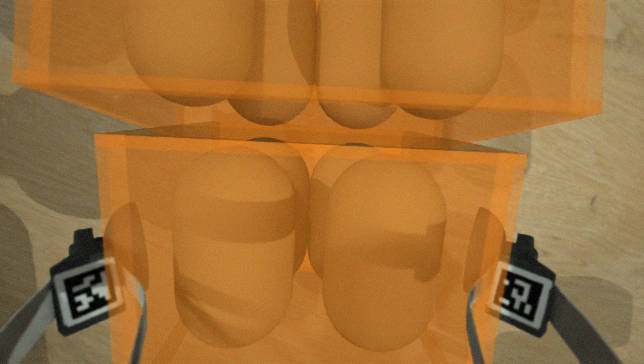

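Request:
execute_actions(
  actions=[
    {"r2":{"base":{"translate_m":0.01},"joints":{"lift_m":0.207,"gripper_m":0.179,"head_pan_rad":-1.57,"head_tilt_rad":-0.75}}},
  ],
  cameras=[],
)

Request:
execute_actions(
  actions=[
    {"r2":{"joints":{"lift_m":0.3}}},
  ],
  cameras=["r2_head_camera","r2_wrist_camera"],
)

Scene clock: 59.27 s.
r1.base_odometry: x=-2.690 y=-0.154 heading=+0.504 (m, m, rad; r1's odometry frame)
r1.turned_by_wheels: +0.000 (rad since the last result)
r1.turned_by_imu: +0.000 (rad since the last result)
r1.base_tilt: forward=+0.4 right=+0.3 (deg)
r1.lidar_m: 1.50 1.01 0.94 0.98 1.27 2.90 2.41 1.13 0.69 3.86 3.66 3.43
r1.head_depth_mm: 3764 2952 2256 1575 1546 1336 1175 / 3845 3034 2275 1710 1484 1289 1173 / 3656 3031 2316 1826 1041 1247 1184 / 3672 2973 2265 1737 1049 1287 1187 / 610 723 2229 1891 1594 1365 1196 / 3419 3149 2366 1944 1595 1367 1201 / 3346 3244 2395 1928 1621 1386 1210
r1.base_status: not commanded
r1.joint_positions: lift_m=+0.379 arm_m=+0.002 wrist_yaw_rad=+0.002 wrist_pitch_rad=-1.544 wrist_roll_rad=+0.018 gripper_m=+0.179 head_pan_rad=-2.307 head_tilt_rad=-0.789
r1.joint_status: not commanded
r1.motor_effort: left_wheel=+0(1) right_wheel=-2(2) lift_m=+49(49) arm_m=-2(2) wrist_yaw_rad=-1(2) wrist_pitch_rad=-3(3) wrist_roll_rad=+0(0) gripper_m=+0(0) head_pan_rad=+3(3) head_tilt_rad=-5(5) (%)
r1.hand_pose: x=-0.0217 y=-0.1295 z=+0.2614 quat_wxyz=(+0.502, +0.489, -0.510, -0.498) (m; r1's base frame)
r1.wrist_depth_mm: 372 376 378 387 387 393 402 / 382 385 391 397 395 400 404 / 391 394 396 403 403 414 417 / 398 403 410 - - - 426 / 415 414 421 - - - 439 / - 433 433 - - - 452 / 434 439 443 - - - 467
r2.base_odometry: x=-2.253 y=-2.319 heading=+0.142 (m, m, rad; r2's odometry frame)
r2.turned_by_wheels: +0.000 (rad since the last result)
r2.turned_by_imu: +0.000 (rad since the last result)
r2.base_tilt: forward=+0.7 right=-0.7 (deg)
r2.lidar_m: 3.02 3.80 3.69 2.94 1.91 0.82 1.80 2.25 4.71 1.83 3.24 2.99
r2.head_depth_mm: - 2999 2285 1829 1542 1316 1157 / - 3010 2279 1817 1530 1314 1154 / - 2748 2121 1828 1523 1309 1147 / - 2688 2072 1823 1529 1218 1130 / - 2723 2054 1833 1519 1234 1109 / - 2828 2137 1807 1524 1233 1115 / - 3007 2172 1811 1504 1304 1129
r2.base_status: done
r2.joint_positions: lift_m=+0.207 arm_m=+0.360 wrist_yaw_rad=+0.000 wrist_pitch_rad=-1.571 wrist_roll_rad=-1.554 gripper_m=+0.179 head_pan_rad=-1.563 head_tilt_rad=-0.754
r2.joint_status: all done
r2.motor_effort: left_wheel=-1(8) right_wheel=+3(25) lift_m=+40(59) arm_m=+1(1) wrist_yaw_rad=+0(3) wrist_pitch_rad=+0(4) wrist_roll_rad=-3(3) gripper_m=+3(86) head_pan_rad=-2(22) head_tilt_rad=+2(30) (%)
r2.hand_pose: x=-0.0214 y=-0.4809 z=+0.0895 quat_wxyz=(+0.707, +0.707, -0.006, -0.006) (m; r2's base frame)
r2.wrist_depth_mm: 222 126 133 175 141 130 234 / 227 136 138 180 142 135 240 / 234 235 238 239 181 246 248 / 241 245 156 196 147 253 257 / 248 253 134 149 136 263 266 / - 259 137 154 140 272 277 / 269 269 143 272 144 284 288
pictures: none
No camera images: the call's "cameras" was empty. Leave "cameras" out to get every camera's image.

Scene clock: 60.93 s.
r1.base_odometry: x=-2.690 y=-0.154 heading=+0.504 (m, m, rad; r1's odometry frame)
r1.turned_by_wheels: +0.000 (rad since the last result)
r1.turned_by_imu: +0.000 (rad since the last result)
r1.base_tilt: forward=+0.6 right=+0.0 (deg)
r1.lidar_m: 1.50 1.01 0.94 0.99 1.27 2.90 2.41 2.48 0.69 3.86 3.66 3.43
r1.head_depth_mm: 3832 2965 2274 1690 1549 1336 1172 / 3782 2978 2313 1656 1362 1288 1171 / 3730 2990 2305 1829 996 1254 1184 / 3634 2953 2265 980 1119 1287 1189 / 608 721 2197 1881 1587 1368 1193 / 3444 3221 2383 1928 1606 1380 1199 / 3321 3238 2422 1929 1617 1384 1211
r1.base_status: not commanded
r1.joint_positions: lift_m=+0.379 arm_m=+0.002 wrist_yaw_rad=+0.002 wrist_pitch_rad=-1.544 wrist_roll_rad=+0.018 gripper_m=+0.179 head_pan_rad=-2.307 head_tilt_rad=-0.789
r1.joint_status: not commanded
r1.motor_effort: left_wheel=+2(2) right_wheel=-2(2) lift_m=+49(49) arm_m=-2(2) wrist_yaw_rad=-2(1) wrist_pitch_rad=-3(3) wrist_roll_rad=+0(0) gripper_m=+0(0) head_pan_rad=+3(3) head_tilt_rad=-4(5) (%)
r1.hand_pose: x=-0.0217 y=-0.1295 z=+0.2614 quat_wxyz=(+0.502, +0.489, -0.510, -0.498) (m; r1's base frame)
r1.wrist_depth_mm: 372 376 377 387 390 389 395 / 381 381 387 392 396 400 401 / 391 398 400 401 404 414 419 / 402 409 405 - - - 429 / 413 414 422 - - - 446 / - 430 431 - - - 458 / 440 444 442 - - - 465
r2.base_odometry: x=-2.253 y=-2.319 heading=+0.142 (m, m, rad; r2's odometry frame)
r2.turned_by_wheels: +0.000 (rad since the last result)
r2.turned_by_imu: +0.000 (rad since the last result)
r2.base_tilt: forward=+0.8 right=-0.8 (deg)
r2.lidar_m: 3.02 3.81 3.68 2.93 1.91 0.82 1.80 2.25 4.69 1.83 3.26 2.99
r2.head_depth_mm: - 3041 2290 1815 1536 1312 1148 / - 3017 2281 1816 1530 1308 1150 / - 2787 2132 1841 1568 1287 1149 / - 2717 2088 1817 1555 1232 1132 / - 2695 2052 1825 1519 1235 1113 / - 2824 2118 1823 1524 1282 1116 / - 2957 2199 1815 1512 1301 1125
r2.base_status: not commanded
r2.joint_positions: lift_m=+0.300 arm_m=+0.360 wrist_yaw_rad=+0.000 wrist_pitch_rad=-1.569 wrist_roll_rad=-1.555 gripper_m=+0.179 head_pan_rad=-1.563 head_tilt_rad=-0.753
r2.joint_status: all done
r2.motor_effort: left_wheel=-1(2) right_wheel=+1(3) lift_m=+48(62) arm_m=+1(1) wrist_yaw_rad=+0(1) wrist_pitch_rad=+0(4) wrist_roll_rad=-3(3) gripper_m=+1(5) head_pan_rad=-2(2) head_tilt_rad=+1(2) (%)
r2.hand_pose: x=-0.0214 y=-0.4813 z=+0.1822 quat_wxyz=(+0.707, +0.707, -0.005, -0.006) (m; r2's base frame)
r2.wrist_depth_mm: 302 306 219 265 224 323 326 / 316 318 225 269 228 333 336 / 323 322 333 298 340 344 345 / 335 334 234 235 350 352 361 / 337 348 241 242 359 363 370 / - 363 368 367 377 380 385 / 369 375 377 379 384 396 405
pictures: r2_head_camera (sideways: a quarter turn clockwise sets it upright), r2_wrist_camera
camera_calibration (this result's frames):
r2_head_camera: T_world_to_cam=[[-0.0211875, 0.708849, -0.705042, 0.941303], [0.999725, 0.00791931, -0.022081, 0.0238695], [-0.0100687, -0.705316, -0.708822, 0.886813], [0, 0, 0, 1]] pos_world=[0.00500989, -0.0419479, 1.29278]
r2_wrist_camera: T_world_to_cam=[[0.0209757, -0.998882, 0.0423635, -0.499533], [-0.980791, -0.0123397, 0.19467, -0.029753], [-0.193929, -0.0456331, -0.979954, 0.314251], [0, 0, 0, 1]] pos_world=[0.0422391, -0.485001, 0.334905]
Images, in order (width x height): r2_head_camera 896x504, r2_wrist_camera 644x364.

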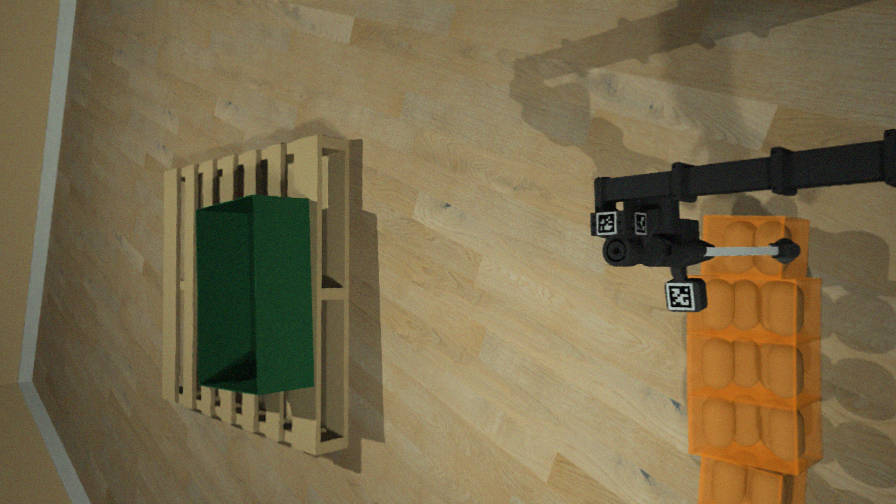

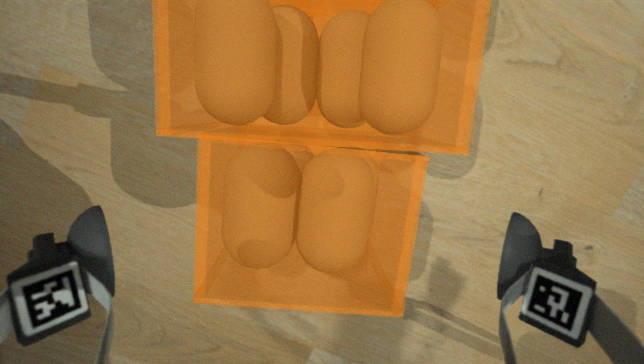

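Request:
execute_actions(
  actions=[
    {"r1":{"base":{"translate_m":-0.9},"joints":{"head_pan_rad":-2.8,"head_tilt_rad":-0.7}},"r2":{"base":{"translate_m":0.88},"joints":{"wrist_roll_rad":0,"lift_m":0.34,"arm_m":0.33}}},
  ],
  cameras=["r1_head_camera"],
)

Request:
execute_actions(
  actions=[
    {"r1":{"base":{"rotate_rad":-0.05},"joints":{"arm_m":0.42,"lift_m":0.34}},"r2":{"base":{"rotate_rad":-1.55},"joints":{"head_pan_rad":-0.25,"head_tilt_rad":-0.7}}},
  ],
  cameras=[],
)

Request:
execute_actions(
  actions=[
    {"r1":{"base":{"translate_m":-0.13}},"r2":{"base":{"translate_m":0.5}}},
  ],
  cameras=["r1_head_camera","r2_head_camera","r1_wrist_camera","r2_wrist_camera"],
)

Scene clock: 71.73 s.
r1.base_odometry: x=-3.478 y=-0.589 heading=+0.504 (m, m, rad; r1's odometry frame)
r1.turned_by_wheels: +0.000 (rad since the last result)
r1.turned_by_imu: +0.000 (rad since the last result)
r1.base_tilt: forward=+0.6 right=+0.0 (deg)
r1.lidar_m: 2.07 1.44 1.35 1.37 1.76 3.96 1.53 1.55 3.40 1.51 1.50 4.24
r1.head_depth_mm: - 3631 2433 1959 1650 1401 1214 / - 3719 2241 1899 1662 1406 1213 / - 3744 2209 1895 1675 1414 1219 / - 3924 2271 1977 1694 1413 1231 / 3939 3957 2267 2038 1714 1439 1243 / 3639 3803 2752 2122 1715 1441 1241 / 3389 3629 2804 2147 1720 1455 1248
r1.base_status: done
r1.joint_positions: lift_m=+0.379 arm_m=+0.002 wrist_yaw_rad=+0.002 wrist_pitch_rad=-1.544 wrist_roll_rad=+0.018 gripper_m=+0.179 head_pan_rad=-2.793 head_tilt_rad=-0.704
r1.joint_status: all done
r1.motor_effort: left_wheel=+1(1) right_wheel=-1(3) lift_m=+49(50) arm_m=-2(2) wrist_yaw_rad=-2(0) wrist_pitch_rad=-3(3) wrist_roll_rad=+0(0) gripper_m=+0(0) head_pan_rad=-3(28) head_tilt_rad=+1(15) (%)
r1.hand_pose: x=-0.0217 y=-0.1294 z=+0.2614 quat_wxyz=(+0.502, +0.489, -0.510, -0.498) (m; r1's base frame)
r1.wrist_depth_mm: 371 376 382 380 387 395 397 / 374 382 391 390 395 403 407 / 389 395 400 405 403 414 416 / 403 407 410 - - - 428 / 411 414 424 - - - 438 / - 427 431 - - - 468 / 432 448 443 - - - 462
r2.base_odometry: x=-1.382 y=-2.195 heading=+0.142 (m, m, rad; r2's odometry frame)
r2.turned_by_wheels: +0.000 (rad since the last result)
r2.turned_by_imu: +0.002 (rad since the last result)
r2.base_tilt: forward=+0.7 right=-0.8 (deg)
r2.lidar_m: 2.19 2.75 3.35 3.39 2.82 2.57 1.51 1.68 1.90 2.00 2.35 2.17
r2.head_depth_mm: - 2729 2066 1821 1533 1315 1154 / - 2723 2148 1823 1540 1310 1153 / - 2751 2182 1830 1560 1310 1135 / - 3004 2272 1818 1560 1260 1145 / - 2981 2257 1814 1527 1307 1148 / 3558 2997 2247 1809 1516 1314 1145 / 3032 2983 2249 1819 1515 1309 1142
r2.base_status: done
r2.joint_positions: lift_m=+0.340 arm_m=+0.330 wrist_yaw_rad=+0.000 wrist_pitch_rad=-1.568 wrist_roll_rad=-0.008 gripper_m=+0.179 head_pan_rad=-1.563 head_tilt_rad=-0.753
r2.joint_status: all done
r2.motor_effort: left_wheel=-1(4) right_wheel=+2(6) lift_m=+48(50) arm_m=-3(2) wrist_yaw_rad=+0(0) wrist_pitch_rad=-1(1) wrist_roll_rad=+4(5) gripper_m=+1(0) head_pan_rad=-2(2) head_tilt_rad=+2(1) (%)
r2.hand_pose: x=-0.0216 y=-0.4517 z=+0.2222 quat_wxyz=(+0.503, +0.501, -0.498, -0.498) (m; r2's base frame)
r2.wrist_depth_mm: 349 351 353 354 360 362 368 / 353 358 358 365 368 371 373 / 365 367 372 376 376 380 394 / 375 382 390 388 398 391 402 / 383 389 394 405 404 411 407 / - 411 402 411 414 415 429 / 414 418 422 422 425 434 446
pictures: r1_head_camera (sideways: a quarter turn clockwise sets it upright)
camera_calibration (this result's frames):
r1_head_camera: T_world_to_cam=[[0.595342, 0.199858, -0.778219, 1.02089], [0.37434, -0.926019, 0.0485567, -0.0622002], [-0.710941, -0.320226, -0.626113, 0.783137], [0, 0, 0, 1]] pos_world=[-0.027729, -0.0108504, 1.28783]
Images, in order (width x height): r1_head_camera 896x504.

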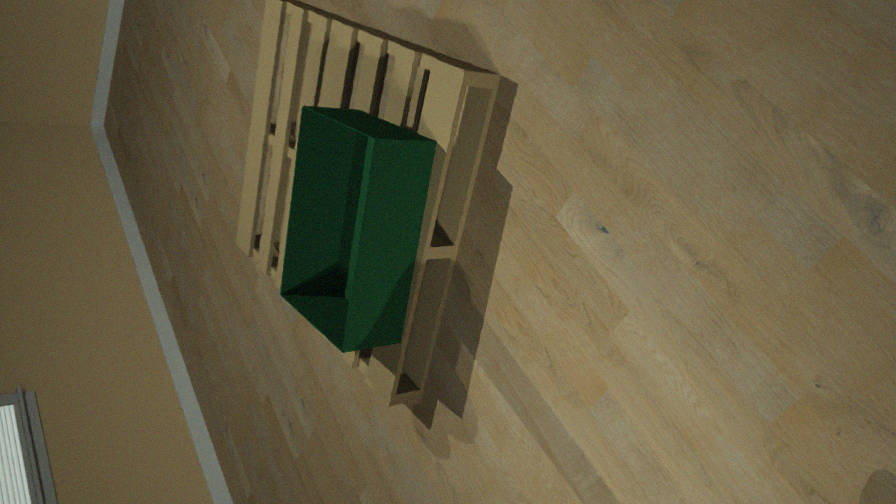

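Scene clock: 76.00 s.
r1.base_odometry: x=-3.478 y=-0.589 heading=+0.454 (m, m, rad; r1's odometry frame)
r1.turned_by_wheels: -0.050 (rad since the last result)
r1.turned_by_imu: -0.049 (rad since the last result)
r1.base_tilt: forward=+0.6 right=-0.1 (deg)
r1.lidar_m: 2.18 1.47 1.35 1.36 1.70 3.53 1.54 1.52 3.40 1.51 1.54 4.24
r1.head_depth_mm: - 3632 2507 2021 1650 1399 1212 / - 3723 2436 1925 1676 1408 1216 / - 3753 2195 1914 1680 1413 1227 / - 3843 2256 1959 1700 1430 1228 / - 3899 2262 2025 1707 1450 1226 / 3702 3887 2820 2126 1718 1444 1242 / 3486 3618 2766 2145 1732 1463 1250
r1.base_status: done
r1.joint_positions: lift_m=+0.341 arm_m=+0.420 wrist_yaw_rad=+0.000 wrist_pitch_rad=-1.545 wrist_roll_rad=+0.018 gripper_m=+0.179 head_pan_rad=-2.793 head_tilt_rad=-0.704
r1.joint_status: all done
r1.motor_effort: left_wheel=+1(4) right_wheel=-1(4) lift_m=+21(47) arm_m=+6(7) wrist_yaw_rad=+0(2) wrist_pitch_rad=-3(3) wrist_roll_rad=+0(0) gripper_m=+0(0) head_pan_rad=-3(3) head_tilt_rad=+2(2) (%)
r1.hand_pose: x=-0.0216 y=-0.5469 z=+0.2225 quat_wxyz=(+0.502, +0.489, -0.510, -0.498) (m; r1's base frame)
r1.wrist_depth_mm: 334 341 343 268 295 262 358 / 347 347 352 357 305 360 364 / 353 356 358 359 261 372 374 / 360 371 373 378 275 385 390 / 374 377 380 387 392 389 398 / - 389 392 398 401 414 414 / 400 399 407 413 414 417 425
r2.base_odometry: x=-1.382 y=-2.195 heading=-1.408 (m, m, rad; r2's odometry frame)
r2.turned_by_wheels: -1.550 (rad since the last result)
r2.turned_by_imu: -1.564 (rad since the last result)
r2.base_tilt: forward=+0.7 right=-0.8 (deg)
r2.lidar_m: 2.12 2.34 2.17 2.20 2.79 3.35 3.38 2.80 2.57 1.51 3.34 1.89
r2.head_depth_mm: - 3423 2391 1927 1595 1288 1172 / - 3404 2251 1917 1580 1316 1168 / - 3085 2204 1927 1589 1346 1168 / - 3225 2198 1919 1574 1337 1170 / - 3376 2359 1919 1584 1345 1165 / - 3347 2477 1911 1575 1332 1169 / - 3359 2437 1903 1570 1339 1161
r2.base_status: done
r2.joint_positions: lift_m=+0.340 arm_m=+0.330 wrist_yaw_rad=+0.000 wrist_pitch_rad=-1.568 wrist_roll_rad=-0.008 gripper_m=+0.179 head_pan_rad=-0.257 head_tilt_rad=-0.705
r2.joint_status: all done
r2.motor_effort: left_wheel=+1(6) right_wheel=-1(9) lift_m=+48(48) arm_m=-2(2) wrist_yaw_rad=+0(0) wrist_pitch_rad=-1(1) wrist_roll_rad=+4(4) gripper_m=+1(1) head_pan_rad=+3(31) head_tilt_rad=+2(9) (%)
r2.hand_pose: x=-0.0216 y=-0.4517 z=+0.2222 quat_wxyz=(+0.503, +0.501, -0.498, -0.498) (m; r2's base frame)
r2.wrist_depth_mm: 343 345 346 351 356 357 365 / 354 357 359 369 371 366 372 / 367 370 370 378 381 384 388 / 381 379 382 389 388 397 396 / 388 391 400 396 410 406 406 / - 399 412 417 416 418 423 / 414 417 425 425 427 431 444
pictures: none
No camera images: the call's "cameras" was empty. Leave "cameras" out to get every camera's image.

Scene clock: 82.23 s.
r1.base_odometry: x=-3.595 y=-0.646 heading=+0.454 (m, m, rad; r1's odometry frame)
r1.turned_by_wheels: +0.000 (rad since the last result)
r1.turned_by_imu: +0.002 (rad since the last result)
r1.base_tilt: forward=+0.6 right=+0.1 (deg)
r1.lidar_m: 2.28 1.52 1.40 1.41 1.76 3.64 1.57 1.40 3.35 1.47 4.24 4.37
r1.head_depth_mm: - 3646 2508 2028 1652 1399 1206 / - 3748 2465 1915 1656 1413 1218 / - 3739 2138 1817 1682 1421 1220 / - 3829 2175 1846 1695 1431 1230 / - 3937 2233 1894 1707 1439 1236 / 3759 3774 2761 1990 1722 1449 1253 / 3436 3592 2816 2085 1724 1457 1252
r1.base_status: done
r1.joint_positions: lift_m=+0.341 arm_m=+0.420 wrist_yaw_rad=+0.000 wrist_pitch_rad=-1.545 wrist_roll_rad=+0.018 gripper_m=+0.179 head_pan_rad=-2.793 head_tilt_rad=-0.704
r1.joint_status: not commanded
r1.motor_effort: left_wheel=+1(1) right_wheel=-1(7) lift_m=+21(21) arm_m=+6(6) wrist_yaw_rad=+0(0) wrist_pitch_rad=-2(2) wrist_roll_rad=+0(0) gripper_m=-1(0) head_pan_rad=-3(3) head_tilt_rad=+1(2) (%)
r1.hand_pose: x=-0.0216 y=-0.5469 z=+0.2225 quat_wxyz=(+0.502, +0.489, -0.510, -0.498) (m; r1's base frame)
r1.wrist_depth_mm: 335 339 266 254 345 354 360 / 343 349 302 313 360 364 365 / 352 353 257 314 367 376 374 / 363 369 284 374 380 382 388 / 372 373 378 381 388 397 398 / - 393 391 397 401 408 415 / 400 398 405 407 419 421 426
r2.base_odometry: x=-1.301 y=-2.688 heading=-1.408 (m, m, rad; r2's odometry frame)
r2.turned_by_wheels: +0.000 (rad since the last result)
r2.turned_by_imu: +0.001 (rad since the last result)
r2.base_tilt: forward=+0.7 right=-0.7 (deg)
r2.lidar_m: 3.20 2.13 1.97 2.00 2.53 3.81 3.87 3.00 2.80 1.48 3.59 1.42
r2.head_depth_mm: - 3471 2043 1880 1590 1350 1174 / - 3429 2133 1867 1589 1350 1164 / - 3430 2072 1820 1582 1341 1171 / - 3432 2211 1805 1590 1345 1166 / - 3392 2351 1916 1582 1336 1158 / - 3367 2427 1909 1576 1334 1165 / - 3384 2460 1922 1583 1341 1162
r2.base_status: done
r2.joint_positions: lift_m=+0.340 arm_m=+0.330 wrist_yaw_rad=+0.000 wrist_pitch_rad=-1.568 wrist_roll_rad=-0.008 gripper_m=+0.179 head_pan_rad=-0.257 head_tilt_rad=-0.704
r2.joint_status: not commanded
r2.motor_effort: left_wheel=+1(5) right_wheel=-3(3) lift_m=+48(48) arm_m=-2(1) wrist_yaw_rad=+0(1) wrist_pitch_rad=-1(1) wrist_roll_rad=+4(4) gripper_m=+1(1) head_pan_rad=+3(3) head_tilt_rad=+3(2) (%)
r2.hand_pose: x=-0.0216 y=-0.4517 z=+0.2222 quat_wxyz=(+0.503, +0.501, -0.498, -0.498) (m; r2's base frame)
r2.wrist_depth_mm: 346 348 263 298 263 366 364 / 356 364 364 319 364 377 377 / 366 367 263 264 380 380 387 / 378 377 384 280 392 392 397 / 385 391 398 395 402 403 414 / - 406 408 407 414 421 426 / 412 417 419 423 431 429 451
pictures: r1_head_camera (sideways: a quarter turn clockwise sets it upright), r1_wrist_camera, r2_head_camera (sideways: a quarter turn clockwise sets it upright), r2_wrist_camera
camera_calibration (this result's frames):
r1_head_camera: T_world_to_cam=[[0.595282, 0.199753, -0.778292, 1.02098], [0.37423, -0.926064, 0.0485526, -0.0621942], [-0.71105, -0.320163, -0.626023, 0.78302], [0, 0, 0, 1]] pos_world=[-0.0277319, -0.0108468, 1.28783]
r1_wrist_camera: T_world_to_cam=[[-0.998715, 0.0283662, 0.0419939, -0.0266962], [0.0339352, 0.989784, 0.138478, 0.544668], [-0.0376368, 0.139725, -0.989475, 0.46023], [0, 0, 0, 1]] pos_world=[-0.0278238, -0.602652, 0.381082]
r2_head_camera: T_world_to_cam=[[-0.655696, 0.156126, -0.738707, 0.989048], [0.255032, 0.966681, -0.0220652, 0.0283929], [0.710649, -0.202862, -0.673666, 0.836691], [0, 0, 0, 1]] pos_world=[0.0466799, -0.0121299, 1.29489]
r2_wrist_camera: T_world_to_cam=[[-0.998097, -0.044945, 0.0422261, -0.0627842], [-0.0360186, 0.980651, 0.192424, 0.432], [-0.0500576, 0.190537, -0.980403, 0.46462], [0, 0, 0, 1]] pos_world=[-0.0238469, -0.51499, 0.375039]
Images, in order (width x height): r1_head_camera 896x504, r1_wrist_camera 644x364, r2_head_camera 896x504, r2_wrist_camera 644x364.

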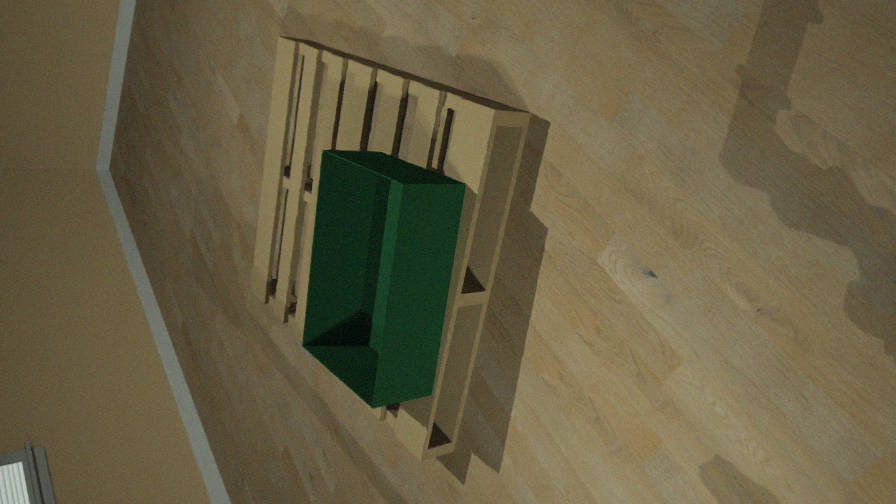

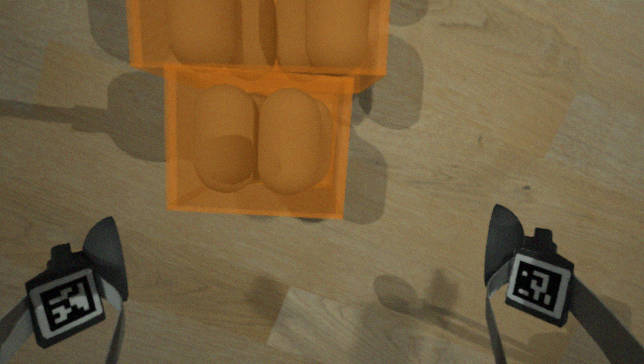

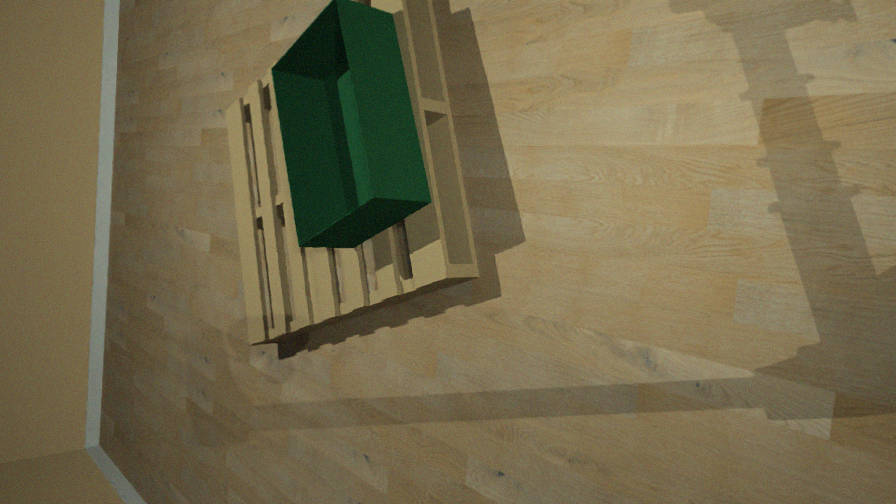

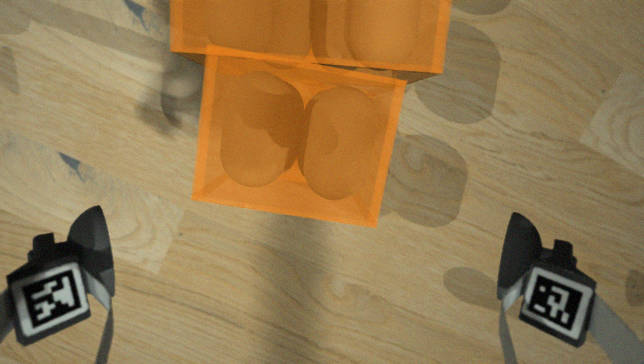

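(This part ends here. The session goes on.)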